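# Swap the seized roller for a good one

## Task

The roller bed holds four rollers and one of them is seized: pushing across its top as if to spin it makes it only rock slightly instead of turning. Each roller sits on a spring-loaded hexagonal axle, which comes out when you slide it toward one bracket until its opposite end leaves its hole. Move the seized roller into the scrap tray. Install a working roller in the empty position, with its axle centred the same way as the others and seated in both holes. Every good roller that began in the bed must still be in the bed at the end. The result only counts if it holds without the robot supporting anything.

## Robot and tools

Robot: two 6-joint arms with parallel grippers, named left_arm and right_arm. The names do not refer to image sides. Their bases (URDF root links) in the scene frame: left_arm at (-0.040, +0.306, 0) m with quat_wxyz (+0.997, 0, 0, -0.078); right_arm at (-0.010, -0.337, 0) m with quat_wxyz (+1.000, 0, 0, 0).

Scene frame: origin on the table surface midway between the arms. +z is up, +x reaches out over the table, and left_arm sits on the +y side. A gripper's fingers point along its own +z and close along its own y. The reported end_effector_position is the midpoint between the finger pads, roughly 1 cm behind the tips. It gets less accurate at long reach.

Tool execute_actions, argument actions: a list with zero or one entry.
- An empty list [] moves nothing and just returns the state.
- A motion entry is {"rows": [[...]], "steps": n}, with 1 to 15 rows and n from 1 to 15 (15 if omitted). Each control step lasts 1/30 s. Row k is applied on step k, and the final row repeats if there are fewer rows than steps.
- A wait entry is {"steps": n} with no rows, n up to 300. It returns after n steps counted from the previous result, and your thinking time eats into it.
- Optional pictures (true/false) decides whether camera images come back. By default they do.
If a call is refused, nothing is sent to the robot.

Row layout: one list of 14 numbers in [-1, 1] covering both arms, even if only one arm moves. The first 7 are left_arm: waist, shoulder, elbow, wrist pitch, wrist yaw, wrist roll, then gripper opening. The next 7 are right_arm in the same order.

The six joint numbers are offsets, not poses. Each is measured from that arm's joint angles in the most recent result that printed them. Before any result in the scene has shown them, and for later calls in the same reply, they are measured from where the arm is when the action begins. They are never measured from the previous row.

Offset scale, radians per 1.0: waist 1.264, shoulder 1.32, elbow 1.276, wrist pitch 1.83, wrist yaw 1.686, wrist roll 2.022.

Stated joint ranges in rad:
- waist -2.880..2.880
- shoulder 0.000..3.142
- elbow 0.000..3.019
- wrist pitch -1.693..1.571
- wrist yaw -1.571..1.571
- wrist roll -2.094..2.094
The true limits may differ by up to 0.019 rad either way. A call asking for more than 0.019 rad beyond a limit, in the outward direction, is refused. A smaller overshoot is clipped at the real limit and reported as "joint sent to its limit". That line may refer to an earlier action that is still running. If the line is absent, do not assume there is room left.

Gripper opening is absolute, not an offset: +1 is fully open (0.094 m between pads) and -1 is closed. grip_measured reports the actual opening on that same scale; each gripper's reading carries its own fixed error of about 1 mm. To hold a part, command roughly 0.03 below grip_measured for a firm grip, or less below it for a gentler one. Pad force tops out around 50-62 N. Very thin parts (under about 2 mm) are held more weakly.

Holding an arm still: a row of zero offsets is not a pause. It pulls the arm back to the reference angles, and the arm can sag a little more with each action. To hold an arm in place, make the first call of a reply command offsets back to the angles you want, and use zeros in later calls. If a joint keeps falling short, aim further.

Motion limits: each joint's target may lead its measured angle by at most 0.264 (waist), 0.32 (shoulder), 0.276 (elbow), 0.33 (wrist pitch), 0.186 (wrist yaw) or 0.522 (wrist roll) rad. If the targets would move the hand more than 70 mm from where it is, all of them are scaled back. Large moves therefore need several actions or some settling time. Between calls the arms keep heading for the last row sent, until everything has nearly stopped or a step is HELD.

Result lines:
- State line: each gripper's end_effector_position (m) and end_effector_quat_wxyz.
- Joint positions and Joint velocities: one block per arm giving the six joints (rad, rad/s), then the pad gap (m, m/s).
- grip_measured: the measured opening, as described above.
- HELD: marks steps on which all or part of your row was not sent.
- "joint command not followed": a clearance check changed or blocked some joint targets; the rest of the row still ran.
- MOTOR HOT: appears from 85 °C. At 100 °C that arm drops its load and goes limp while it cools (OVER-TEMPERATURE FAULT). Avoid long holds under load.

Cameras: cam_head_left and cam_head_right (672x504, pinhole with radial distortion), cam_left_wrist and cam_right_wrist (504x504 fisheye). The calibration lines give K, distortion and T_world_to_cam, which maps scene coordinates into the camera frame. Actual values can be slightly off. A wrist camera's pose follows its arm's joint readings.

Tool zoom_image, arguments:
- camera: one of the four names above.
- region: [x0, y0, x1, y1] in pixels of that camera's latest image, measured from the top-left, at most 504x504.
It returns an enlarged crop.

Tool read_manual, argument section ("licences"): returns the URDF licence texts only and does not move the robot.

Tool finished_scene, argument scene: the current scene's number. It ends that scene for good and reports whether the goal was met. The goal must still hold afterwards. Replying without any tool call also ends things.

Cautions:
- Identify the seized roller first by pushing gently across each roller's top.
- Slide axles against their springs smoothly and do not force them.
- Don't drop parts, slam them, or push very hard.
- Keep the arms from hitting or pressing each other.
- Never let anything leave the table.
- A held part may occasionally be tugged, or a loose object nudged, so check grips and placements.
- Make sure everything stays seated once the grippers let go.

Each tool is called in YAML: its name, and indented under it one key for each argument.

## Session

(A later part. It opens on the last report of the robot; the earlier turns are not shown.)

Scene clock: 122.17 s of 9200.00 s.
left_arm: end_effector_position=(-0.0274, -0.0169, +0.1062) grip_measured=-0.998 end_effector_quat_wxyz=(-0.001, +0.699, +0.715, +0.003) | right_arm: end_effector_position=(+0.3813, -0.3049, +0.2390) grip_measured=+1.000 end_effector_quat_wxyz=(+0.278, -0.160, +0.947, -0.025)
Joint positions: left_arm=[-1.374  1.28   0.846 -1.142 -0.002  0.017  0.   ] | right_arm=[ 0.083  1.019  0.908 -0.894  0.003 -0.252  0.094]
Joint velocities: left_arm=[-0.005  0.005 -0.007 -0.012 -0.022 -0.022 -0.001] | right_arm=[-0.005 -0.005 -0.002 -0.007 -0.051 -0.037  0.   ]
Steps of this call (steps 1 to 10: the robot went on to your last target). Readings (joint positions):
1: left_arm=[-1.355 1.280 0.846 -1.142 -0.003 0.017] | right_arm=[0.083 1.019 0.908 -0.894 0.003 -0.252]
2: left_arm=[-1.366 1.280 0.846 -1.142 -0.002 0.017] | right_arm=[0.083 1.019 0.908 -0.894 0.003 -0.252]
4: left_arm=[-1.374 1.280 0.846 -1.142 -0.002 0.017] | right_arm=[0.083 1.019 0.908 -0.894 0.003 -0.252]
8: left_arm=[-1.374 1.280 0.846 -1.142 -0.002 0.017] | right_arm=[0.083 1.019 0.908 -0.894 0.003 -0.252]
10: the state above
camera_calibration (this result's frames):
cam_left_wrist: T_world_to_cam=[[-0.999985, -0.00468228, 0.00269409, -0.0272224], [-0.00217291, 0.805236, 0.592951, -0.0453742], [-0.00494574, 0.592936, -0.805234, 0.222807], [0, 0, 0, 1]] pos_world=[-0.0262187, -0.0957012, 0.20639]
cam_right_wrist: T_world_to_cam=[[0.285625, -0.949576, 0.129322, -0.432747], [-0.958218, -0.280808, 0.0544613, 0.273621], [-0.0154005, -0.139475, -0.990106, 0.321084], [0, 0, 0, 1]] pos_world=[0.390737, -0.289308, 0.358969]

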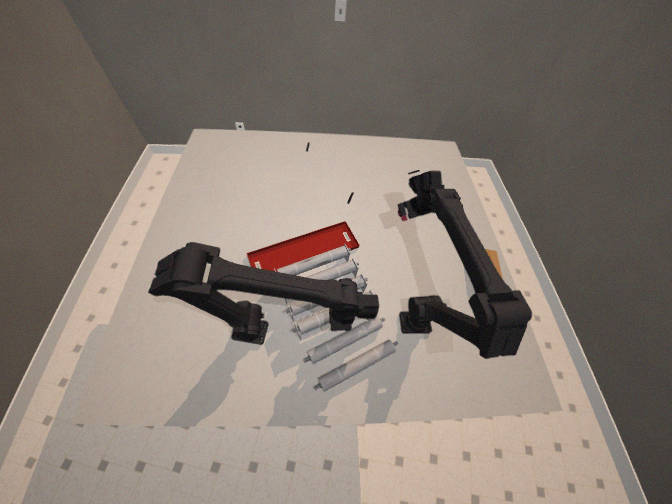

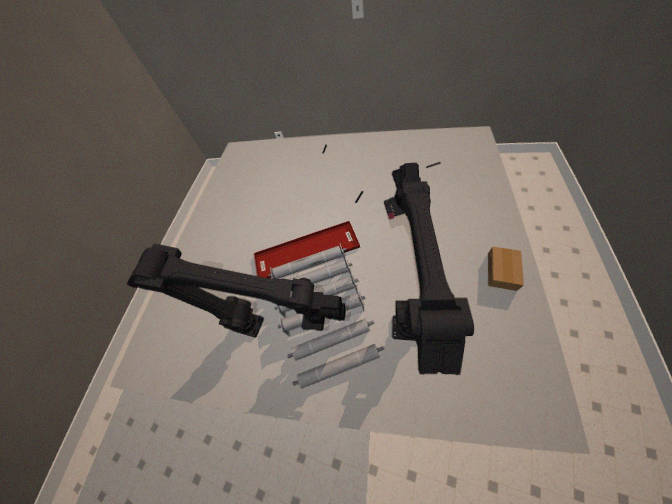

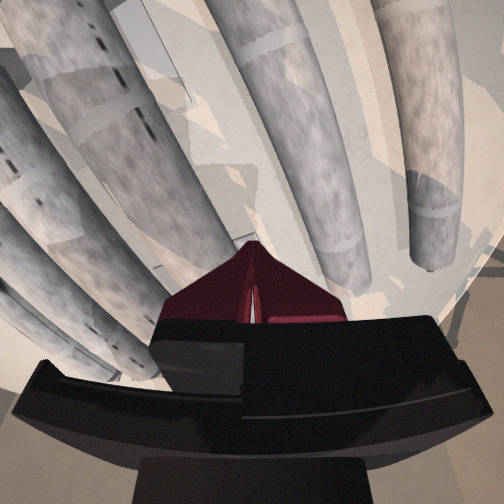

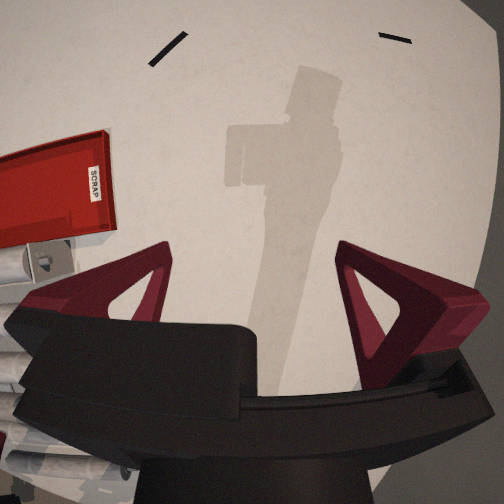

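execute_actions:
  actions:
    - {"rows":[[0,-0.02,0.03,-0.015,0,0,-1,0,-0.02,-0.02,-0.02,-0.03,-0.045,0.8],[0,-0.03,0.045,-0.03,0,0,-1,0,-0.04,-0.045,-0.04,-0.06,-0.09,0.6],[0,-0.04,0.06,-0.045,0,-0.02,-1,0,-0.06,-0.07,-0.06,-0.09,-0.135,0.4],[0,-0.042,0.063,-0.058,0,-0.04,-1,0.02,-0.08,-0.095,-0.08,-0.12,-0.18,0.2],[0,-0.042,0.063,-0.058,0,-0.06,-1,0.04,-0.1,-0.12,-0.1,-0.15,-0.225,0],[0,-0.042,0.063,-0.058,0,-0.08,-0.7,0.06,-0.12,-0.145,-0.12,-0.18,-0.27,-0.2],[0.01,-0.042,0.063,-0.058,0,-0.1,-0.4,0.08,-0.14,-0.17,-0.14,-0.21,-0.315,-0.2],[0.02,-0.042,0.063,-0.058,0,-0.12,-0.1,0.1,-0.16,-0.195,-0.16,-0.245,-0.36,-0.2],[0.03,-0.042,0.063,-0.058,0,-0.135,0.2,0.12,-0.18,-0.22,-0.18,-0.28,-0.405,-0.2],[0.04,-0.042,0.063,-0.058,0,-0.135,0.45,0.14,-0.2,-0.245,-0.2,-0.315,-0.45,-0.2],[0.05,-0.042,0.063,-0.058,0,-0.135,0.45,0.16,-0.22,-0.27,-0.22,-0.35,-0.495,-0.2],[0.06,-0.042,0.063,-0.058,0,-0.135,0.45,0.18,-0.24,-0.29,-0.24,-0.385,-0.54,-0.2],[0.07,-0.042,0.063,-0.058,0,-0.135,0.45,0.2,-0.25,-0.31,-0.25,-0.42,-0.585,-0.2],[0.08,-0.042,0.063,-0.058,0,-0.135,0.45,0.22,-0.26,-0.32,-0.26,-0.45,-0.63,-0.2],[0.091,-0.042,0.063,-0.058,0,-0.135,0.45,0.245,-0.26,-0.33,-0.26,-0.469,-0.655,-0.2]],"steps":15}
  pictures: false

execute_actions:
  actions:
    - {"steps":25}

Scene clock: 152.70 s of 9200.00 s.
left_arm: end_effector_position=(-0.0010, -0.0105, +0.1414) grip_measured=+0.448 end_effector_quat_wxyz=(+0.003, +0.581, +0.814, -0.002) | right_arm: end_effector_position=(+0.1017, -0.1727, +0.1584) grip_measured=-0.198 end_effector_quat_wxyz=(-0.185, +0.666, -0.648, -0.320)
Joint positions: left_arm=[-1.29   1.222  0.896 -1.239 -0.002 -0.208  0.068] | right_arm=[ 0.339  0.684  0.512 -1.337 -0.755 -1.234  0.038]
Joint velocities: left_arm=[ 0.435  0.005 -0.017  0.012 -0.007 -0.227  0.001] | right_arm=[ 0.747 -0.425 -0.515 -0.496 -0.989 -2.205  0.001]
Steps of this call (steps 1 to 30: the robot went on to your last target; steps 31 to 90: nothing new was sent; then 27.03 s passed at rest; steps 91 to 105: all 15 steps of this action). Readings (joint positions):
91: left_arm=[-1.374 1.280 0.846 -1.145 -0.002 0.017] | right_arm=[0.083 1.018 0.907 -0.898 -0.021 -0.264]
92: left_arm=[-1.374 1.277 0.848 -1.157 -0.002 0.017] | right_arm=[0.083 1.013 0.901 -0.911 -0.063 -0.292]
94: left_arm=[-1.374 1.267 0.861 -1.198 -0.002 0.002] | right_arm=[0.084 0.983 0.863 -0.959 -0.159 -0.384]
98: left_arm=[-1.372 1.234 0.888 -1.234 -0.002 -0.089] | right_arm=[0.142 0.868 0.722 -1.104 -0.364 -0.653]
105: the state above

Scene clock: 153.53 s of 9200.00 s.
left_arm: end_effector_position=(+0.0095, -0.0091, +0.1414) grip_measured=+0.448 end_effector_quat_wxyz=(+0.003, +0.554, +0.832, -0.002) | right_arm: end_effector_position=(+0.0802, -0.1684, +0.1535) grip_measured=-0.198 end_effector_quat_wxyz=(-0.221, +0.767, -0.514, -0.313)
Joint positions: left_arm=[-1.257  1.222  0.896 -1.239 -0.002 -0.239  0.068] | right_arm=[ 0.39   0.67   0.485 -1.362 -0.786 -1.561  0.038]
Joint velocities: left_arm=[-0.005 -0.005  0.002  0.007 -0.051  0.037  0.   ] | right_arm=[-0.005  0.005  0.002 -0.007  0.007 -0.007 -0.   ]
Steps of this call (steps 1 to 25: the robot went on to your last target). Readings (joint positions):
1: left_arm=[-1.277 1.222 0.896 -1.239 -0.002 -0.214] | right_arm=[0.363 0.673 0.497 -1.350 -0.775 -1.301]
2: left_arm=[-1.266 1.222 0.896 -1.239 -0.002 -0.220] | right_arm=[0.379 0.669 0.489 -1.357 -0.782 -1.354]
4: left_arm=[-1.257 1.222 0.896 -1.239 -0.002 -0.227] | right_arm=[0.390 0.670 0.485 -1.362 -0.785 -1.430]
8: left_arm=[-1.257 1.222 0.896 -1.239 -0.002 -0.235] | right_arm=[0.390 0.670 0.485 -1.362 -0.786 -1.508]
25: the state above
camera_calibration (this result's frames):
cam_left_wrist: T_world_to_cam=[[-0.929497, -0.368809, 0.00389459, 0.00549419], [-0.297432, 0.755769, 0.583394, -0.06878], [-0.218104, 0.541104, -0.81218, 0.249224], [0, 0, 0, 1]] pos_world=[0.0390063, -0.0808483, 0.242519]
cam_right_wrist: T_world_to_cam=[[0.928041, 0.372321, 0.0108365, -0.0167659], [0.368156, -0.912464, -0.178524, -0.148929], [-0.0565803, 0.169667, -0.983876, 0.305258], [0, 0, 0, 1]] pos_world=[0.0876602, -0.181442, 0.27393]

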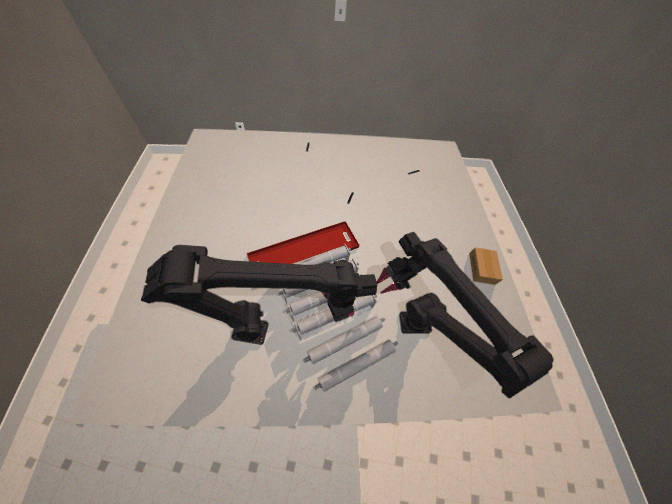

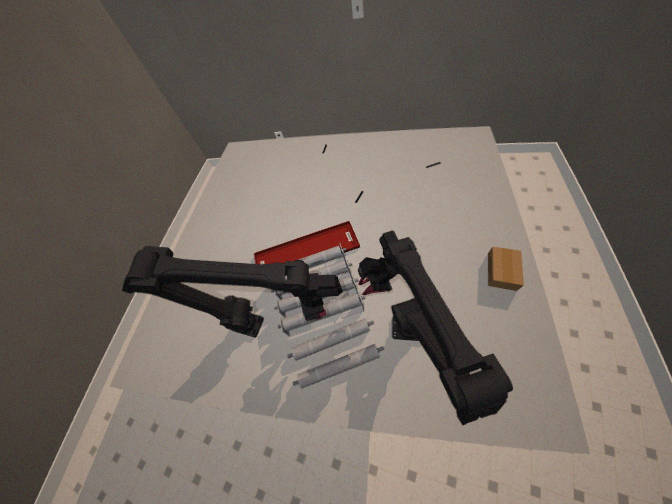

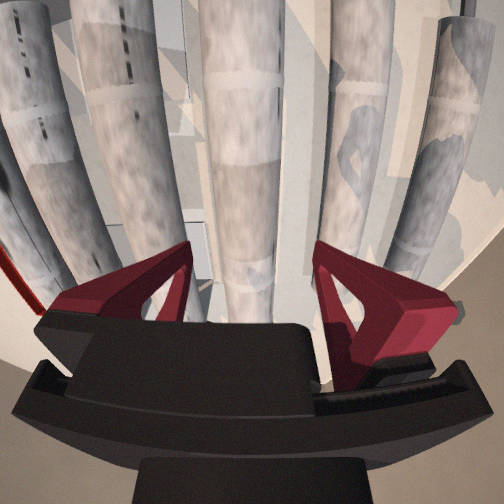

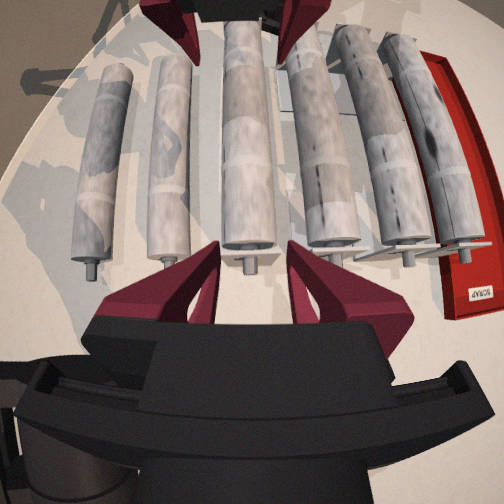

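execute_actions:
  actions:
    - {"rows":[[0.018,0.012,-0.006,0.01,0,0.015,0.45,0.01,0.012,-0.009,0.012,0,0,-0.2],[0.018,0.017,-0.012,0.018,0,0.015,0.45,0.01,0.019,-0.018,0.022,0,0,-0.2],[0.018,0.022,-0.018,0.026,0,0.015,0.45,0.01,0.026,-0.027,0.032,0,0,-0.2],[0.018,0.027,-0.024,0.034,0,0.015,0.45,0.01,0.033,-0.036,0.042,0,0,-0.2],[0.018,0.032,-0.03,0.042,0,0.015,0.45,0.01,0.04,-0.045,0.052,0,0,-0.2],[0.018,0.037,-0.036,0.05,0,0.015,0.45,0.01,0.047,-0.054,0.062,0,0,-0.2],[0.018,0.042,-0.042,0.058,0,0.015,0.45,0.01,0.054,-0.063,0.072,0,0,-0.2],[0.018,0.047,-0.048,0.066,0,0.015,0.45,0.01,0.061,-0.072,0.082,0,0,-0.2],[0.018,0.052,-0.054,0.074,0,0.015,0.45,0.01,0.068,-0.081,0.092,0,0,-0.2],[0.018,0.057,-0.06,0.082,0,0.015,0.45,0.01,0.075,-0.09,0.102,0,0,-0.2],[0.018,0.062,-0.066,0.09,0,0.015,0.45,0.01,0.082,-0.098,0.112,0,0,-0.2],[0.018,0.067,-0.072,0.097,0,0.015,0.45,0.01,0.089,-0.106,0.122,0,0,-0.2],[0.018,0.072,-0.078,0.103,0,0.015,0.45,0.01,0.096,-0.113,0.132,0,0,-0.2],[0.018,0.075,-0.082,0.108,0,0.015,0.45,0.01,0.101,-0.119,0.142,0,0,-0.2],[0.018,0.078,-0.085,0.113,0,0.015,0.45,0.01,0.105,-0.124,0.15,0,0,-0.2]],"steps":15}
  pictures: false

execute_actions:
  actions:
    - {"steps":15}

Scene clock: 180.17 s of 9200.00 s.
left_arm: end_effector_position=(+0.0151, -0.0109, +0.0829) grip_measured=+0.448 end_effector_quat_wxyz=(+0.002, +0.553, +0.833, -0.001) | right_arm: end_effector_position=(+0.0801, -0.1684, +0.0876) grip_measured=-0.198 end_effector_quat_wxyz=(-0.210, +0.764, -0.518, -0.321)
Joint positions: left_arm=[-1.241  1.302  0.797 -1.061 -0.002 -0.226  0.068] | right_arm=[ 0.39   0.791  0.345 -1.131 -0.787 -1.562  0.038]
Joint velocities: left_arm=[-0.005  0.19  -0.149  0.286 -0.051  0.007 -0.   ] | right_arm=[-0.015  0.2   -0.237  0.471  0.051 -0.081  0.001]
Steps of this call (steps 1 to 30: the robot went on to your last target; steps 31 to 90: nothing new was sent; then 23.13 s passed at rest; steps 91 to 105: all 15 steps of this action). Readings (joint positions):
91: left_arm=[-1.256 1.222 0.895 -1.237 -0.002 -0.237] | right_arm=[0.390 0.670 0.485 -1.360 -0.786 -1.562]
92: left_arm=[-1.253 1.222 0.893 -1.231 -0.002 -0.235] | right_arm=[0.390 0.671 0.483 -1.352 -0.786 -1.562]
94: left_arm=[-1.246 1.223 0.883 -1.209 -0.002 -0.231] | right_arm=[0.390 0.681 0.472 -1.325 -0.787 -1.562]
98: left_arm=[-1.241 1.243 0.853 -1.154 -0.002 -0.228] | right_arm=[0.390 0.722 0.425 -1.256 -0.787 -1.562]
105: the state above

Scene clock: 180.67 s of 9200.00 s.
left_arm: end_effector_position=(+0.0149, -0.0099, +0.0751) grip_measured=+0.448 end_effector_quat_wxyz=(+0.000, +0.553, +0.833, +0.001) | right_arm: end_effector_position=(+0.0810, -0.1680, +0.0815) grip_measured=-0.198 end_effector_quat_wxyz=(-0.212, +0.765, -0.517, -0.319)
Joint positions: left_arm=[-1.241  1.315  0.785 -1.041 -0.002 -0.225  0.068] | right_arm=[ 0.39   0.804  0.332 -1.099 -0.787 -1.562  0.038]
Joint velocities: left_arm=[-0.005 -0.005  0.022  0.002  0.007 -0.095  0.001] | right_arm=[-0.005 -0.015 -0.002  0.002 -0.051 -0.066  0.001]
Steps of this call (steps 1 to 15: the robot went on to your last target). Readings (joint positions):
1: left_arm=[-1.241 1.308 0.791 -1.053 -0.002 -0.226] | right_arm=[0.390 0.797 0.339 -1.118 -0.787 -1.562]
2: left_arm=[-1.241 1.312 0.788 -1.049 -0.002 -0.226] | right_arm=[0.390 0.802 0.334 -1.110 -0.787 -1.562]
4: left_arm=[-1.241 1.315 0.785 -1.045 -0.002 -0.225] | right_arm=[0.390 0.804 0.332 -1.103 -0.787 -1.562]
8: left_arm=[-1.241 1.315 0.785 -1.042 -0.002 -0.225] | right_arm=[0.390 0.804 0.332 -1.099 -0.787 -1.562]
15: the state above
camera_calibration (this result's frames):
cam_left_wrist: T_world_to_cam=[[-0.928647, -0.370957, 0.00239568, 0.0104938], [-0.298514, 0.751097, 0.588849, -0.0283277], [-0.220237, 0.546118, -0.80824, 0.196738], [0, 0, 0, 1]] pos_world=[0.0446178, -0.0822725, 0.175667]
cam_right_wrist: T_world_to_cam=[[0.927716, 0.373067, -0.0127694, -0.0148066], [0.364974, -0.913708, -0.178696, -0.161672], [-0.078333, 0.161119, -0.983821, 0.234702], [0, 0, 0, 1]] pos_world=[0.0911274, -0.180012, 0.201825]

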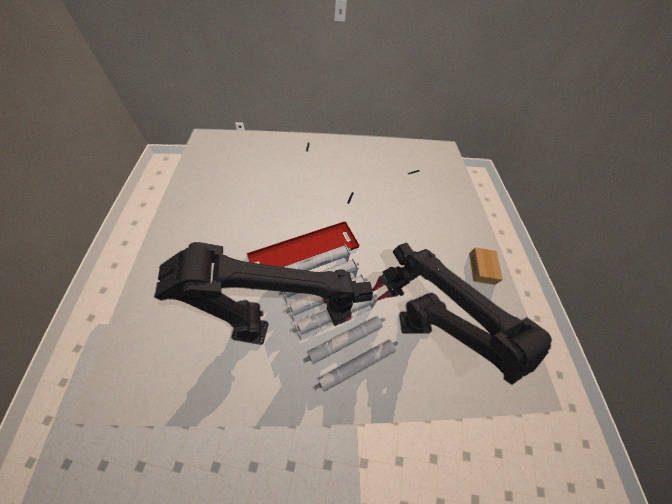

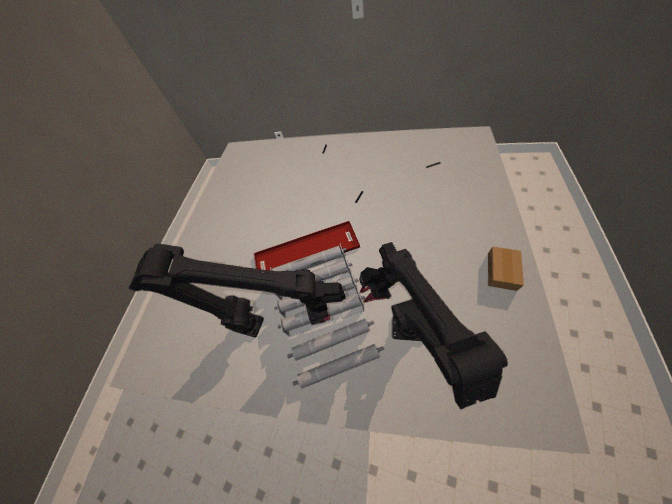

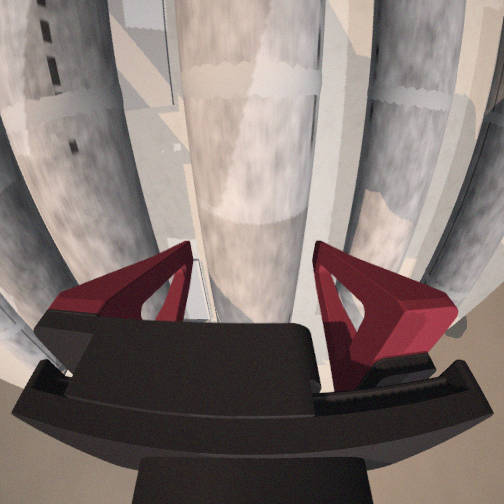

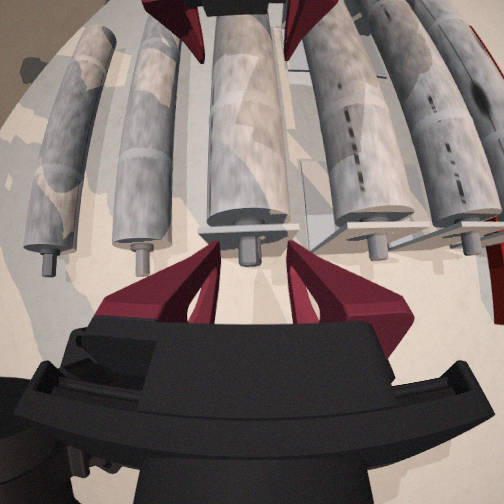

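execute_actions:
  actions:
    - {"rows":[[0,0,0.01,0,0,0,0.4,0,0,-0.01,0.005,0,0,-0.25],[0,0,0.01,0,0,0,0.35,0,0,-0.01,0.005,0,0,-0.3],[0,0,0.01,0,0,0,0.3,0,0,-0.01,0.005,0,0,-0.36],[0,0,0.01,0,0,0,0.25,0,0,-0.01,0.005,0,0,-0.42],[0,0,0.01,0,0,0,0.2,0,0,-0.01,0.005,0,0,-0.48],[0,0,0.01,0,0,0,0.15,0,0,-0.01,0.005,0,0,-0.54],[0,0,0.01,0,0,0,0.1,0,0,-0.01,0.005,0,0,-0.6],[0,0,0.01,0,0,0,0.07,0,0,-0.01,0.005,0,0,-0.65],[0,0,0.01,0,0,0,0.04,0,0,-0.01,0.005,0,0,-0.7],[0,0,0.01,0,0,0,0.01,0,0,-0.01,0.005,0,0,-0.74],[0,0,0.01,0,0,0,-0.02,0,0,-0.01,0.005,0,0,-0.78],[0,0,0.01,0,0,0,-0.04,0,0,-0.01,0.005,0,0,-0.82]],"steps":15}

Scene clock: 192.53 s of 9200.00 s.
left_arm: end_effector_position=(+0.0146, -0.0099, +0.0751) grip_measured=-0.001 end_effector_quat_wxyz=(-0.000, +0.553, +0.833, +0.000) | right_arm: end_effector_position=(+0.0792, -0.1684, +0.0802) grip_measured=-0.783 end_effector_quat_wxyz=(-0.211, +0.764, -0.518, -0.322)
Joint positions: left_arm=[-1.241  1.315  0.785 -1.041 -0.001 -0.226  0.047] | right_arm=[ 0.39   0.804  0.327 -1.098 -0.79  -1.562  0.01 ]
Joint velocities: left_arm=[ 0.005 -0.015 -0.007 -0.007 -0.051  0.051  0.001] | right_arm=[-0.005 -0.005 -0.007 -0.002  0.007 -0.022 -0.   ]
Steps of this call (steps 1 to 15: the robot went on to your last target; steps 16 to 90: nothing new was sent; then 8.37 s passed at rest; steps 91 to 105: all 15 steps of this action). Readings (joint positions):
91: left_arm=[-1.241 1.315 0.785 -1.041 -0.002 -0.225] | right_arm=[0.390 0.804 0.332 -1.099 -0.787 -1.562]
92: left_arm=[-1.241 1.315 0.785 -1.041 -0.002 -0.225] | right_arm=[0.390 0.804 0.332 -1.099 -0.787 -1.562]
94: left_arm=[-1.241 1.315 0.785 -1.041 -0.002 -0.225] | right_arm=[0.390 0.804 0.332 -1.099 -0.787 -1.562]
98: left_arm=[-1.241 1.315 0.785 -1.041 -0.002 -0.225] | right_arm=[0.390 0.804 0.332 -1.099 -0.787 -1.562]
105: the state above
camera_calibration (this result's frames):
cam_left_wrist: T_world_to_cam=[[-0.928359, -0.371666, 0.00388855, 0.0101138], [-0.298203, 0.751024, 0.589099, -0.0283948], [-0.221868, 0.545736, -0.808051, 0.196711], [0, 0, 0, 1]] pos_world=[0.0445658, -0.0822683, 0.175641]
cam_right_wrist: T_world_to_cam=[[0.927637, 0.373078, -0.01737, -0.0126861], [0.363997, -0.913515, -0.18165, -0.161213], [-0.0836375, 0.162183, -0.98321, 0.233877], [0, 0, 0, 1]] pos_world=[0.0900101, -0.180469, 0.200445]

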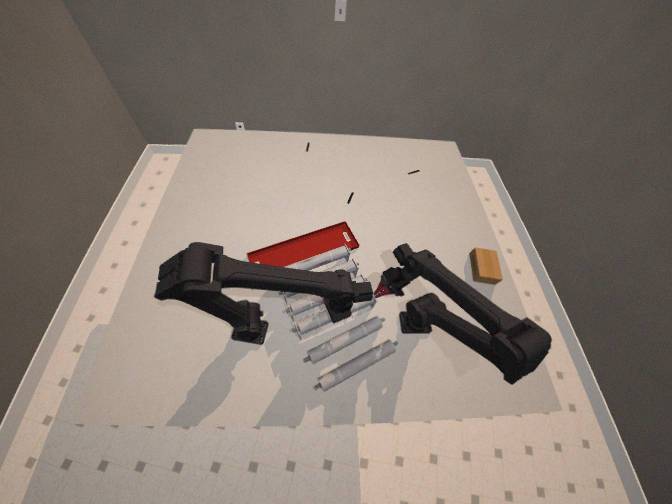

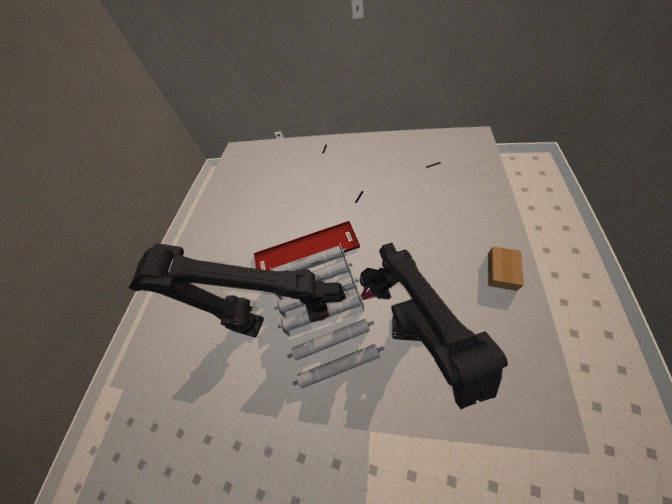

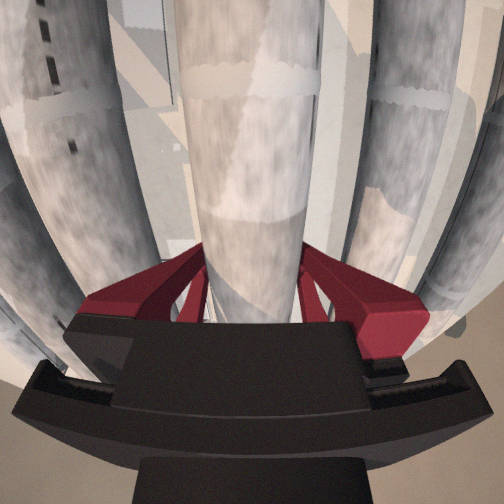

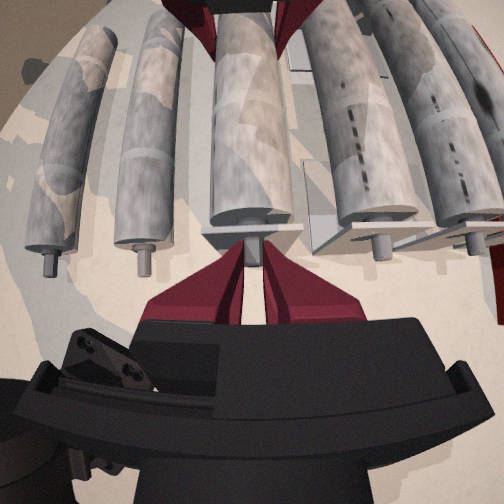

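execute_actions:
  actions:
    - {"rows":[[0,0,0.01,0,0,0,-0.04,-0.018,0.008,0.03,-0.008,0.01,-0.014,-0.82],[0,0,0.01,0,0,0,-0.04,-0.028,0.012,0.032,-0.013,0.014,-0.022,-0.82],[0,0,0.01,0,0,0,-0.04,-0.038,0.016,0.034,-0.018,0.017,-0.03,-0.82],[0,0,0.01,0,0,0,-0.04,-0.048,0.02,0.036,-0.022,0.02,-0.038,-0.82],[0,0,0.01,0,0,0,-0.04,-0.058,0.024,0.038,-0.027,0.023,-0.046,-0.82],[0,0,0.01,0,0,0,-0.04,-0.068,0.027,0.04,-0.031,0.026,-0.054,-0.82],[0,0,0.01,0,0,0,-0.04,-0.078,0.031,0.042,-0.036,0.029,-0.062,-0.82],[0,0,0.01,0,0,0,-0.04,-0.088,0.034,0.044,-0.04,0.032,-0.07,-0.82],[0,0,0.01,0,0,0,-0.04,-0.098,0.038,0.045,-0.045,0.035,-0.078,-0.82],[0,0,0.01,0,0,0,-0.04,-0.108,0.041,0.047,-0.049,0.038,-0.086,-0.82],[0,0,0.01,0,0,0,-0.04,-0.118,0.045,0.048,-0.054,0.041,-0.094,-0.82],[0,0,0.01,0,0,0,-0.04,-0.128,0.048,0.05,-0.058,0.044,-0.102,-0.82],[0,0,0.01,0,0,0,-0.04,-0.138,0.052,0.051,-0.063,0.046,-0.11,-0.82],[0,0,0.01,0,0,0,-0.04,-0.146,0.055,0.053,-0.068,0.048,-0.118,-0.82],[0,0,0.01,0,0,0,-0.04,-0.153,0.058,0.054,-0.072,0.05,-0.125,-0.82]],"steps":15}
  pictures: false

execute_actions:
  actions:
    - {"steps":15}

Scene clock: 212.43 s of 9200.00 s.
left_arm: end_effector_position=(+0.0153, -0.0121, +0.0745) grip_measured=-0.001 end_effector_quat_wxyz=(+0.003, +0.553, +0.833, -0.002) | right_arm: end_effector_position=(+0.0881, -0.1908, +0.0797) grip_measured=-0.783 end_effector_quat_wxyz=(-0.201, +0.764, -0.526, -0.315)
Joint positions: left_arm=[-1.241  1.317  0.785 -1.032 -0.002 -0.226  0.047] | right_arm=[ 0.247  0.859  0.353 -1.212 -0.755 -1.748  0.01 ]
Joint velocities: left_arm=[ 0.005  0.034 -0.002 -0.002  0.051 -0.022  0.   ] | right_arm=[-0.308  0.112  0.017 -0.149 -0.227 -0.432 -0.001]
Steps of this call (steps 1 to 15: the robot went on to your last target; steps 16 to 90: nothing new was sent; then 16.40 s passed at rest; steps 91 to 105: all 15 steps of this action). Readings (joint positions):
91: left_arm=[-1.241 1.315 0.785 -1.041 -0.001 -0.226] | right_arm=[0.390 0.804 0.327 -1.099 -0.788 -1.565]
92: left_arm=[-1.241 1.315 0.785 -1.041 -0.001 -0.226] | right_arm=[0.388 0.804 0.327 -1.102 -0.788 -1.571]
94: left_arm=[-1.241 1.315 0.785 -1.037 -0.001 -0.226] | right_arm=[0.375 0.808 0.329 -1.112 -0.786 -1.588]
98: left_arm=[-1.241 1.315 0.785 -1.033 -0.002 -0.226] | right_arm=[0.333 0.827 0.336 -1.146 -0.781 -1.640]
105: the state above

Scene clock: 212.93 s of 9200.00 s.
left_arm: end_effector_position=(+0.0154, -0.0119, +0.0737) grip_measured=-0.001 end_effector_quat_wxyz=(+0.002, +0.553, +0.833, -0.001) | right_arm: end_effector_position=(+0.0878, -0.1909, +0.0796) grip_measured=-0.783 end_effector_quat_wxyz=(-0.206, +0.771, -0.512, -0.318)
Joint positions: left_arm=[-1.241  1.32   0.785 -1.032 -0.003 -0.226  0.047] | right_arm=[ 0.239  0.872  0.354 -1.217 -0.763 -1.796  0.01 ]
Joint velocities: left_arm=[-0.015  0.015  0.007 -0.002  0.037  0.022  0.001] | right_arm=[-0.005 -0.024 -0.022  0.007  0.007 -0.037 -0.   ]
Steps of this call (steps 1 to 15: the robot went on to your last target). Readings (joint positions):
1: left_arm=[-1.241 1.319 0.785 -1.032 -0.003 -0.226] | right_arm=[0.241 0.864 0.353 -1.214 -0.761 -1.761]
2: left_arm=[-1.241 1.319 0.785 -1.032 -0.003 -0.226] | right_arm=[0.239 0.868 0.353 -1.216 -0.763 -1.770]
4: left_arm=[-1.241 1.320 0.785 -1.032 -0.003 -0.226] | right_arm=[0.239 0.872 0.354 -1.217 -0.763 -1.782]
8: left_arm=[-1.241 1.320 0.785 -1.032 -0.003 -0.226] | right_arm=[0.239 0.872 0.354 -1.217 -0.763 -1.793]
15: the state above
camera_calibration (this result's frames):
cam_left_wrist: T_world_to_cam=[[-0.928367, -0.371655, 0.00267143, 0.0101636], [-0.300031, 0.753659, 0.584791, -0.0254932], [-0.219353, 0.542099, -0.81118, 0.197003], [0, 0, 0, 1]] pos_world=[0.0450001, -0.0838047, 0.174686]
cam_right_wrist: T_world_to_cam=[[0.921095, 0.389085, -0.0140314, -0.00891882], [0.381327, -0.90883, -0.16917, -0.186659], [-0.0785736, 0.150471, -0.985487, 0.235189], [0, 0, 0, 1]] pos_world=[0.0978728, -0.20156, 0.200073]

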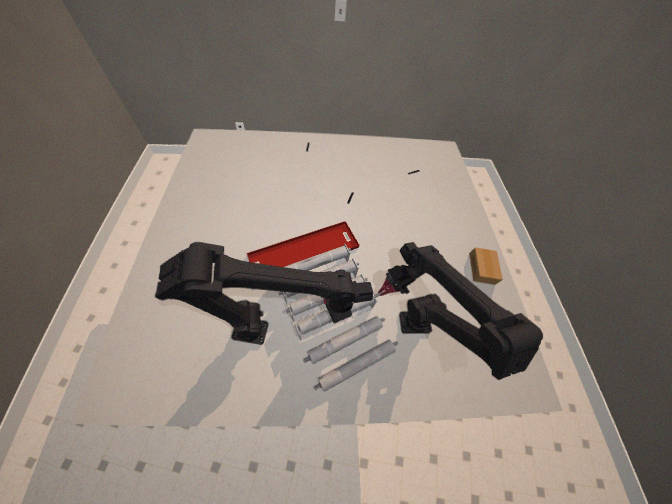

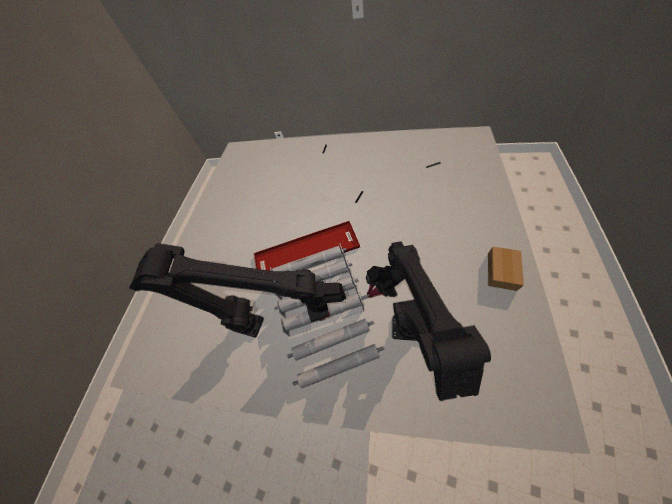

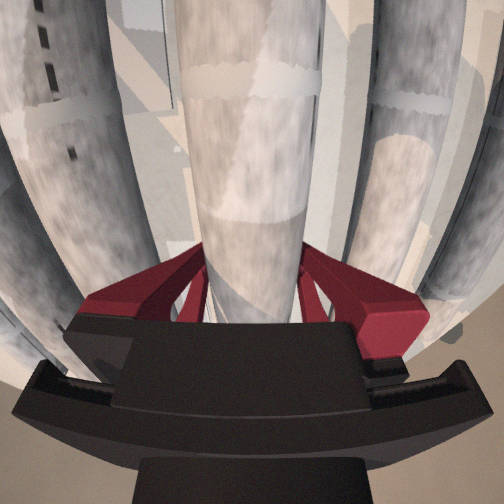

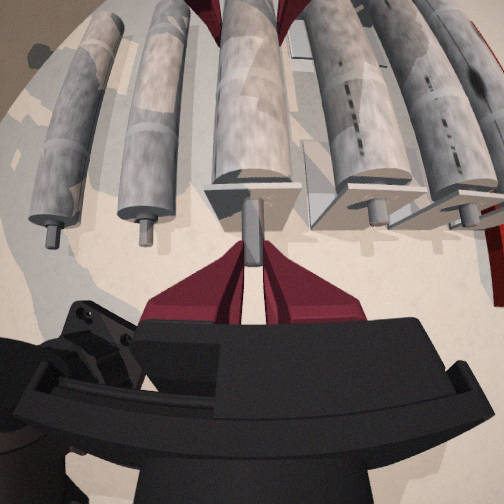

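execute_actions:
  actions:
    - {"rows":[[0.002,0,0.04,-0.006,0.001,0,-0.04,-0.028,0.005,0.01,0,0.03,0,-0.82],[0.003,0.002,0.047,-0.012,0.002,0,-0.04,-0.028,0.005,0.005,0,0.03,0,-0.82],[0.004,0.005,0.053,-0.018,0.004,0,-0.04,-0.028,0.005,0,0,0.03,0,-0.82],[0.005,0.008,0.059,-0.024,0.005,0,-0.04,-0.028,0.005,-0.003,0,0.03,0,-0.82],[0.006,0.011,0.065,-0.03,0.006,0.004,-0.04,-0.028,0.005,-0.005,0,0.03,0,-0.82],[0.007,0.014,0.071,-0.036,0.008,0.005,-0.04,-0.028,0.005,-0.007,0,0.03,0,-0.82],[0.008,0.017,0.077,-0.042,0.009,0.006,-0.04,-0.028,0.005,-0.008,0,0.03,0,-0.82],[0.009,0.02,0.083,-0.048,0.01,0.007,-0.04,-0.028,0.005,-0.008,0,0.03,0,-0.82],[0.01,0.023,0.089,-0.054,0.011,0.008,-0.04,-0.028,0.005,-0.008,0,0.03,0,-0.82],[0.011,0.026,0.095,-0.06,0.012,0.009,-0.04,-0.028,0.005,-0.008,0,0.03,0,-0.82],[0.012,0.029,0.1,-0.066,0.014,0.01,-0.04,-0.028,0.005,-0.008,0,0.03,0,-0.82],[0.013,0.031,0.105,-0.072,0.015,0.011,-0.04,-0.028,0.005,-0.008,0,0.03,0,-0.82],[0.014,0.033,0.11,-0.078,0.016,0.012,-0.04,-0.028,0.005,-0.008,0,0.03,0,-0.82],[0.015,0.035,0.115,-0.084,0.017,0.012,-0.04,-0.028,0.005,-0.008,0,0.03,0,-0.82],[0.015,0.037,0.12,-0.09,0.018,0.012,-0.04,-0.028,0.005,-0.008,0,0.03,0,-0.82]],"steps":15}
  pictures: false

execute_actions:
  actions:
    - {"steps":15}

Scene clock: 229.20 s of 9200.00 s.
left_arm: end_effector_position=(+0.0157, -0.0119, +0.0817) grip_measured=-0.001 end_effector_quat_wxyz=(-0.040, +0.552, +0.832, +0.029) | right_arm: end_effector_position=(+0.0879, -0.1907, +0.0785) grip_measured=-0.783 end_effector_quat_wxyz=(-0.208, +0.771, -0.511, -0.317)
Joint positions: left_arm=[-1.23   1.376  0.859 -1.151  0.016 -0.215  0.047] | right_arm=[ 0.239  0.872  0.35  -1.21  -0.764 -1.797  0.01 ]
Joint velocities: left_arm=[ 0.034  0.112  0.159 -0.315  0.081 -0.007 -0.   ] | right_arm=[-0.005 -0.005 -0.017  0.012 -0.037 -0.007  0.001]
Steps of this call (steps 1 to 15: the robot went on to your last target; steps 16 to 90: nothing new was sent; then 12.77 s passed at rest; steps 91 to 105: all 15 steps of this action). Readings (joint positions):
91: left_arm=[-1.241 1.320 0.785 -1.032 -0.003 -0.226] | right_arm=[0.239 0.872 0.354 -1.217 -0.763 -1.797]
92: left_arm=[-1.241 1.320 0.786 -1.032 -0.003 -0.226] | right_arm=[0.239 0.872 0.354 -1.217 -0.763 -1.797]
94: left_arm=[-1.241 1.324 0.792 -1.041 -0.003 -0.226] | right_arm=[0.239 0.872 0.354 -1.217 -0.763 -1.797]
98: left_arm=[-1.238 1.343 0.815 -1.079 0.004 -0.225] | right_arm=[0.239 0.872 0.353 -1.215 -0.763 -1.797]
105: the state above

Scene clock: 229.70 s of 9200.00 s.
left_arm: end_effector_position=(+0.0159, -0.0118, +0.0842) grip_measured=-0.001 end_effector_quat_wxyz=(-0.045, +0.553, +0.832, +0.033) | right_arm: end_effector_position=(+0.0877, -0.1906, +0.0779) grip_measured=-0.783 end_effector_quat_wxyz=(-0.208, +0.771, -0.511, -0.317)
Joint positions: left_arm=[-1.229  1.38   0.87  -1.17   0.018 -0.211  0.047] | right_arm=[ 0.239  0.873  0.349 -1.208 -0.765 -1.797  0.01 ]
Joint velocities: left_arm=[-0.015 -0.005 -0.002  0.017  0.007 -0.095  0.   ] | right_arm=[-0.005 -0.005  0.017 -0.012  0.022  0.007 -0.001]
Steps of this call (steps 1 to 15: the robot went on to your last target). Readings (joint positions):
1: left_arm=[-1.229 1.379 0.864 -1.160 0.017 -0.213] | right_arm=[0.239 0.872 0.350 -1.209 -0.765 -1.797]
2: left_arm=[-1.229 1.380 0.867 -1.165 0.018 -0.212] | right_arm=[0.239 0.872 0.349 -1.209 -0.765 -1.797]
4: left_arm=[-1.229 1.380 0.869 -1.169 0.018 -0.211] | right_arm=[0.239 0.873 0.349 -1.208 -0.765 -1.797]
8: left_arm=[-1.229 1.380 0.870 -1.170 0.018 -0.211] | right_arm=[0.239 0.873 0.349 -1.208 -0.765 -1.797]
15: the state above
camera_calibration (this result's frames):
cam_left_wrist: T_world_to_cam=[[-0.928881, -0.370377, 0.000987314, 0.0108131], [-0.272851, 0.686092, 0.674411, -0.0402949], [-0.250463, 0.626178, -0.738356, 0.200935], [0, 0, 0, 1]] pos_world=[0.0493765, -0.0941703, 0.175526]
cam_right_wrist: T_world_to_cam=[[0.921067, 0.389282, -0.00974578, -0.00921892], [0.382043, -0.908217, -0.170838, -0.186467], [-0.0753553, 0.15363, -0.985251, 0.233819], [0, 0, 0, 1]] pos_world=[0.0973494, -0.201686, 0.198425]

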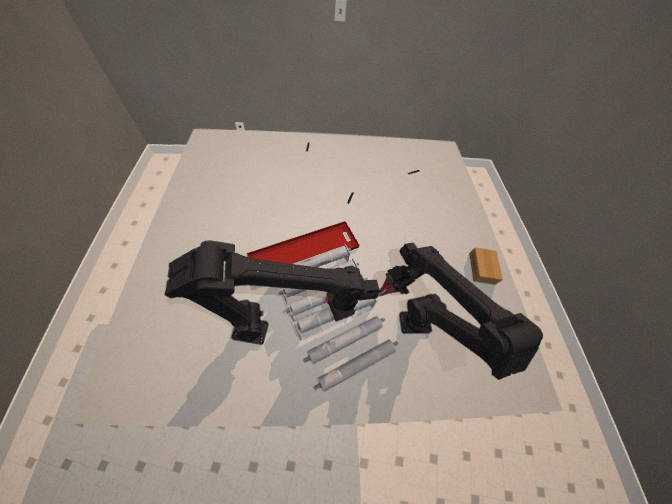

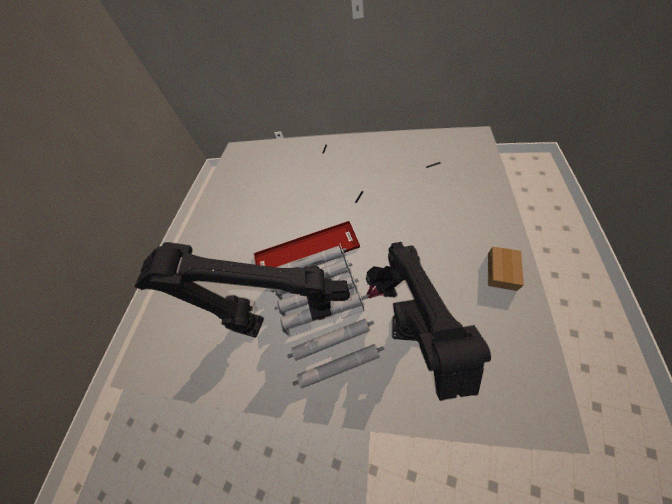

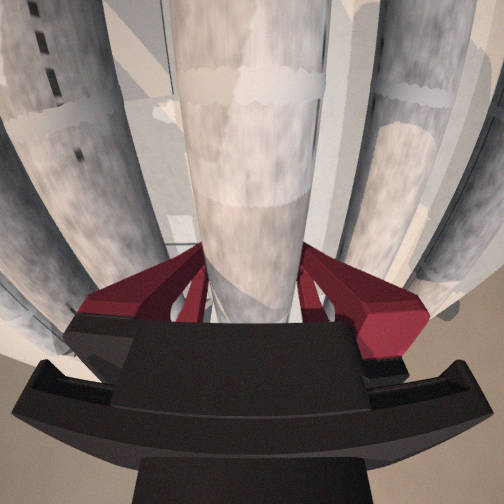

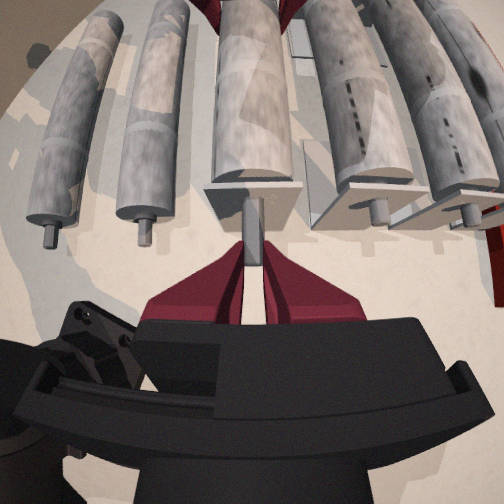

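execute_actions:
  actions:
    - {"rows":[[0.004,-0.008,0.056,-0.018,0.004,0.005,-0.04,-0.028,0.005,-0.008,0,0.03,0,-0.82],[0.004,-0.007,0.06,-0.023,0.005,0.005,-0.04,-0.028,0.005,-0.008,0,0.03,0,-0.82],[0.005,-0.006,0.064,-0.028,0.006,0.005,-0.04,-0.028,0.005,-0.009,0,0.03,0,-0.82],[0.005,-0.005,0.068,-0.033,0.007,0.005,-0.04,-0.028,0.005,-0.01,0,0.03,0,-0.82],[0.006,-0.004,0.072,-0.038,0.008,0.005,-0.04,-0.028,0.005,-0.011,0,0.03,0,-0.82],[0.006,-0.003,0.076,-0.043,0.009,0.005,-0.04,-0.028,0.005,-0.012,0,0.03,0,-0.82],[0.007,-0.002,0.08,-0.048,0.01,0.008,-0.04,-0.028,0.005,-0.012,0,0.03,0,-0.82],[0.007,-0.001,0.084,-0.053,0.011,0.008,-0.04,-0.028,0.005,-0.012,0,0.03,0,-0.82],[0.008,0,0.088,-0.057,0.012,0.008,-0.04,-0.028,0.005,-0.012,0,0.03,0,-0.82],[0.008,0.001,0.092,-0.061,0.012,0.01,-0.04,-0.028,0.005,-0.012,0,0.03,0,-0.82],[0.008,0.002,0.097,-0.066,0.012,0.01,-0.04,-0.028,0.005,-0.012,0,0.03,0,-0.82]],"steps":15}
  pictures: false

execute_actions:
  actions:
    - {"steps":10}
  pictures: false

Scene clock: 252.67 s of 9200.00 s.
left_arm: end_effector_position=(+0.0162, -0.0118, +0.0956) grip_measured=-0.001 end_effector_quat_wxyz=(-0.068, +0.553, +0.829, +0.050) | right_arm: end_effector_position=(+0.0872, -0.1901, +0.0758) grip_measured=-0.783 end_effector_quat_wxyz=(-0.212, +0.771, -0.510, -0.318)
Joint positions: left_arm=[-1.223  1.404  0.921 -1.255  0.026 -0.201  0.047] | right_arm=[ 0.239  0.874  0.341 -1.195 -0.771 -1.797  0.01 ]
Joint velocities: left_arm=[-0.005  0.005 -0.012 -0.012 -0.007 -0.081 -0.001] | right_arm=[-0.015 -0.005  0.002 -0.007 -0.022 -0.022 -0.   ]
Steps of this call (steps 1 to 15: the robot went on to your last target; steps 16 to 90: nothing new was sent; then 19.47 s passed at rest; steps 91 to 105: all 15 steps of this action). Readings (joint positions):
91: left_arm=[-1.229 1.380 0.870 -1.170 0.018 -0.211] | right_arm=[0.239 0.873 0.349 -1.207 -0.766 -1.797]
92: left_arm=[-1.229 1.381 0.872 -1.173 0.018 -0.211] | right_arm=[0.239 0.873 0.348 -1.207 -0.766 -1.797]
94: left_arm=[-1.229 1.383 0.880 -1.186 0.018 -0.211] | right_arm=[0.239 0.873 0.347 -1.204 -0.767 -1.797]
98: left_arm=[-1.226 1.391 0.899 -1.220 0.024 -0.208] | right_arm=[0.239 0.873 0.344 -1.200 -0.769 -1.797]
105: the state above

Scene clock: 253.00 s of 9200.00 s.
left_arm: end_effector_position=(+0.0162, -0.0118, +0.0956) grip_measured=-0.001 end_effector_quat_wxyz=(-0.068, +0.553, +0.829, +0.050) | right_arm: end_effector_position=(+0.0872, -0.1901, +0.0758) grip_measured=-0.783 end_effector_quat_wxyz=(-0.212, +0.771, -0.510, -0.318)
Joint positions: left_arm=[-1.223  1.404  0.921 -1.255  0.026 -0.201  0.047] | right_arm=[ 0.239  0.874  0.341 -1.195 -0.771 -1.797  0.01 ]
Joint velocities: left_arm=[-0.015  0.005 -0.007 -0.012 -0.095  0.051 -0.   ] | right_arm=[ 0.005 -0.005 -0.002 -0.007  0.051 -0.022  0.   ]
Steps of this call (steps 1 to 10: the robot went on to your last target). Readings (joint positions):
1: left_arm=[-1.223 1.404 0.921 -1.255 0.026 -0.201] | right_arm=[0.239 0.874 0.341 -1.195 -0.771 -1.797]
2: left_arm=[-1.223 1.404 0.921 -1.255 0.026 -0.201] | right_arm=[0.239 0.874 0.341 -1.195 -0.771 -1.797]
4: left_arm=[-1.223 1.404 0.921 -1.255 0.026 -0.201] | right_arm=[0.239 0.874 0.341 -1.195 -0.771 -1.797]
8: left_arm=[-1.223 1.404 0.921 -1.255 0.026 -0.201] | right_arm=[0.239 0.874 0.341 -1.195 -0.771 -1.797]
10: the state above

execute_actions:
  actions:
    - {"rows":[[0,-0.014,0.055,-0.018,0,0,-0.04,-0.01,-0.005,0,0,0.025,0.012,-0.82],[0,-0.014,0.055,-0.017,0,0,-0.04,0.0,-0.01,0,0.005,0.022,0.022,-0.82],[0,-0.014,0.055,-0.016,0,0,-0.04,0.012,-0.015,0,0.01,0.019,0.032,-0.82],[0,-0.014,0.055,-0.015,0,0,-0.04,0.024,-0.02,0,0.015,0.016,0.042,-0.82],[0,-0.014,0.055,-0.014,0,0,-0.04,0.036,-0.025,0,0.02,0.013,0.052,-0.82],[0,-0.014,0.055,-0.013,0,0,-0.04,0.048,-0.03,0,0.026,0.01,0.062,-0.82],[0,-0.014,0.055,-0.012,0,0,-0.04,0.06,-0.035,0,0.032,0.007,0.072,-0.82],[0,-0.014,0.055,-0.011,0,0,-0.04,0.072,-0.04,0,0.038,0.004,0.082,-0.82],[0,-0.014,0.055,-0.01,0,0,-0.04,0.084,-0.045,0,0.044,0.001,0.092,-0.82],[0,-0.014,0.055,-0.009,0,0,-0.04,0.096,-0.05,0,0.05,-0.002,0.102,-0.82],[0,-0.014,0.055,-0.008,0,0,-0.04,0.105,-0.053,0,0.055,-0.005,0.11,-0.82],[0,-0.014,0.055,-0.008,0,0,-0.04,0.105,-0.053,0,0.055,-0.005,0.11,-0.82],[0,-0.014,0.055,-0.008,0,0,-0.04,0.105,-0.053,0,0.055,-0.005,0.11,-0.82],[0,-0.014,0.055,-0.008,0,0,-0.04,0.105,-0.053,0,0.055,-0.005,0.11,-0.82],[0,-0.014,0.055,-0.008,0,0,-0.04,0.105,-0.053,0,0.055,-0.005,0.11,-0.2]],"steps":15}
  pictures: false

execute_actions:
  actions:
    - {"steps":12}

Scene clock: 266.97 s of 9200.00 s.
left_arm: end_effector_position=(+0.0163, -0.0119, +0.0962) grip_measured=-0.001 end_effector_quat_wxyz=(-0.068, +0.553, +0.829, +0.051) | right_arm: end_effector_position=(+0.0805, -0.1714, +0.0791) grip_measured=-0.575 end_effector_quat_wxyz=(-0.211, +0.771, -0.509, -0.319)
Joint positions: left_arm=[-1.223  1.404  0.923 -1.258  0.025 -0.201  0.047] | right_arm=[ 0.373  0.819  0.332 -1.114 -0.784 -1.614  0.02 ]
Joint velocities: left_arm=[-0.015 -0.015 -0.002  0.007  0.022 -0.066  0.001] | right_arm=[ 0.005 -0.034  0.012  0.022  0.051  0.095  0.421]
Steps of this call (steps 1 to 15: the robot went on to your last target; steps 16 to 90: nothing new was sent; then 10.47 s passed at rest; steps 91 to 105: all 15 steps of this action). Readings (joint positions):
91: left_arm=[-1.223 1.404 0.921 -1.255 0.025 -0.201] | right_arm=[0.239 0.874 0.341 -1.194 -0.772 -1.796]
92: left_arm=[-1.223 1.404 0.921 -1.255 0.025 -0.201] | right_arm=[0.240 0.874 0.341 -1.193 -0.773 -1.791]
94: left_arm=[-1.223 1.404 0.922 -1.257 0.025 -0.201] | right_arm=[0.248 0.871 0.341 -1.190 -0.770 -1.773]
98: left_arm=[-1.223 1.404 0.923 -1.258 0.025 -0.201] | right_arm=[0.301 0.847 0.339 -1.161 -0.773 -1.713]
105: the state above

Scene clock: 267.37 s of 9200.00 s.
left_arm: end_effector_position=(+0.0163, -0.0118, +0.0962) grip_measured=-0.001 end_effector_quat_wxyz=(-0.068, +0.553, +0.829, +0.051) | right_arm: end_effector_position=(+0.0823, -0.1710, +0.0795) grip_measured=-0.202 end_effector_quat_wxyz=(-0.211, +0.767, -0.517, -0.317)
Joint positions: left_arm=[-1.223  1.404  0.923 -1.258  0.025 -0.201  0.047] | right_arm=[ 0.373  0.814  0.332 -1.106 -0.781 -1.59   0.037]
Joint velocities: left_arm=[-0.005  0.015 -0.027 -0.007 -0.007  0.066  0.   ] | right_arm=[-0.024 -0.005 -0.012  0.002  0.022  0.037  0.001]
Steps of this call (steps 1 to 12: the robot went on to your last target). Readings (joint positions):
1: left_arm=[-1.223 1.404 0.923 -1.258 0.025 -0.201] | right_arm=[0.373 0.818 0.332 -1.111 -0.783 -1.609]
2: left_arm=[-1.223 1.404 0.923 -1.258 0.025 -0.201] | right_arm=[0.373 0.816 0.332 -1.107 -0.782 -1.605]
4: left_arm=[-1.223 1.404 0.923 -1.258 0.025 -0.201] | right_arm=[0.373 0.815 0.332 -1.106 -0.781 -1.599]
8: left_arm=[-1.223 1.404 0.923 -1.258 0.025 -0.201] | right_arm=[0.373 0.814 0.332 -1.106 -0.781 -1.593]
12: the state above
camera_calibration (this result's frames):
cam_left_wrist: T_world_to_cam=[[-0.93001, -0.367532, -0.00132318, 0.0114667], [-0.257121, 0.648042, 0.716889, -0.0530928], [-0.262622, 0.667054, -0.697186, 0.206659], [0, 0, 0, 1]] pos_world=[0.0512862, -0.099232, 0.182157]
cam_right_wrist: T_world_to_cam=[[0.926839, 0.375325, -0.010012, -0.0147245], [0.368034, -0.913463, -0.173599, -0.165827], [-0.0743019, 0.157214, -0.984765, 0.232381], [0, 0, 0, 1]] pos_world=[0.0919437, -0.182484, 0.199906]

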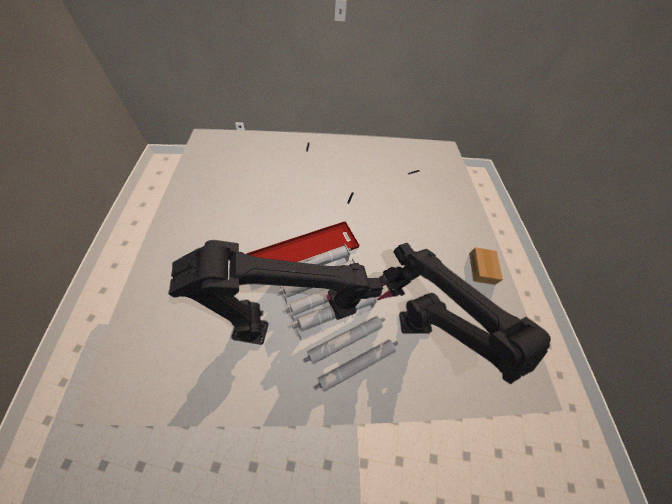

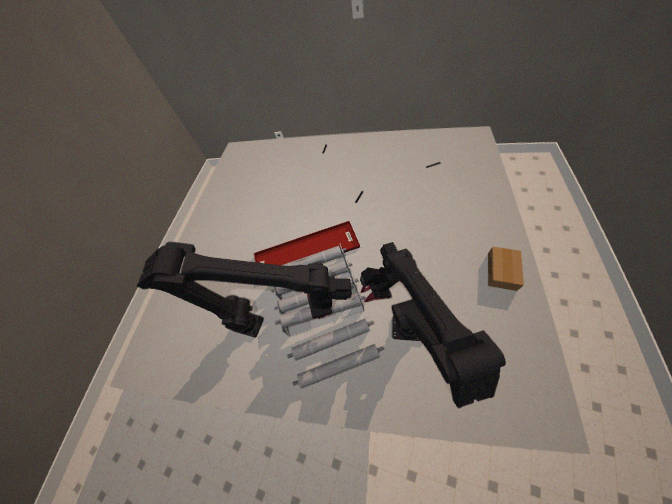

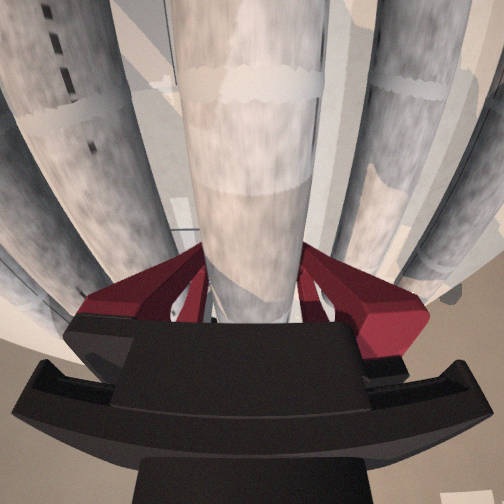

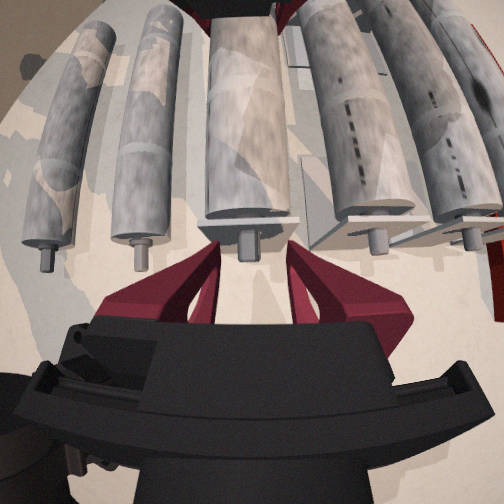

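execute_actions:
  actions:
    - {"rows":[[0,-0.025,0.055,-0.008,0,0,-0.04,0,0,0.01,0,0,0,-0.2],[0,-0.03,0.055,-0.008,0,0,-0.04,0,0,0.01,0,0,0,-0.2],[0,-0.035,0.05,-0.008,0,0,-0.04,0,0,0.01,0,0,0,-0.2],[0,-0.04,0.045,-0.008,0,0,-0.04,0,0,0.01,0,0,0,-0.2],[0,-0.042,0.04,-0.008,0,0,-0.04,0,0,0.01,0,0,0,-0.2],[0,-0.042,0.04,-0.008,0,0,-0.04,0,0,0.01,0,0,0,-0.2]],"steps":15}
  pictures: false

Scene clock: 285.07 s of 9200.00 s.
left_arm: end_effector_position=(+0.0163, -0.0120, +0.0977) grip_measured=-0.001 end_effector_quat_wxyz=(-0.066, +0.553, +0.829, +0.049) | right_arm: end_effector_position=(+0.0823, -0.1710, +0.0795) grip_measured=-0.202 end_effector_quat_wxyz=(-0.211, +0.766, -0.517, -0.317)
Joint positions: left_arm=[-1.223  1.399  0.923 -1.258  0.025 -0.201  0.047] | right_arm=[ 0.373  0.814  0.332 -1.106 -0.781 -1.589  0.037]
Joint velocities: left_arm=[-0.005 -0.015  0.012  0.007  0.022 -0.022 -0.001] | right_arm=[-0.015 -0.005  0.002 -0.017 -0.037  0.007 -0.001]
Steps of this call (steps 1 to 30: the robot went on to your last target; steps 31 to 90: nothing new was sent; then 14.20 s passed at rest; steps 91 to 105: all 15 steps of this action). Readings (joint positions):
91: left_arm=[-1.223 1.404 0.923 -1.258 0.025 -0.201] | right_arm=[0.373 0.814 0.332 -1.106 -0.781 -1.589]
92: left_arm=[-1.223 1.404 0.923 -1.258 0.025 -0.201] | right_arm=[0.373 0.814 0.332 -1.106 -0.781 -1.589]
94: left_arm=[-1.223 1.403 0.923 -1.258 0.025 -0.201] | right_arm=[0.373 0.814 0.332 -1.106 -0.781 -1.589]
98: left_arm=[-1.223 1.400 0.923 -1.258 0.025 -0.201] | right_arm=[0.373 0.814 0.332 -1.106 -0.781 -1.589]
105: the state above


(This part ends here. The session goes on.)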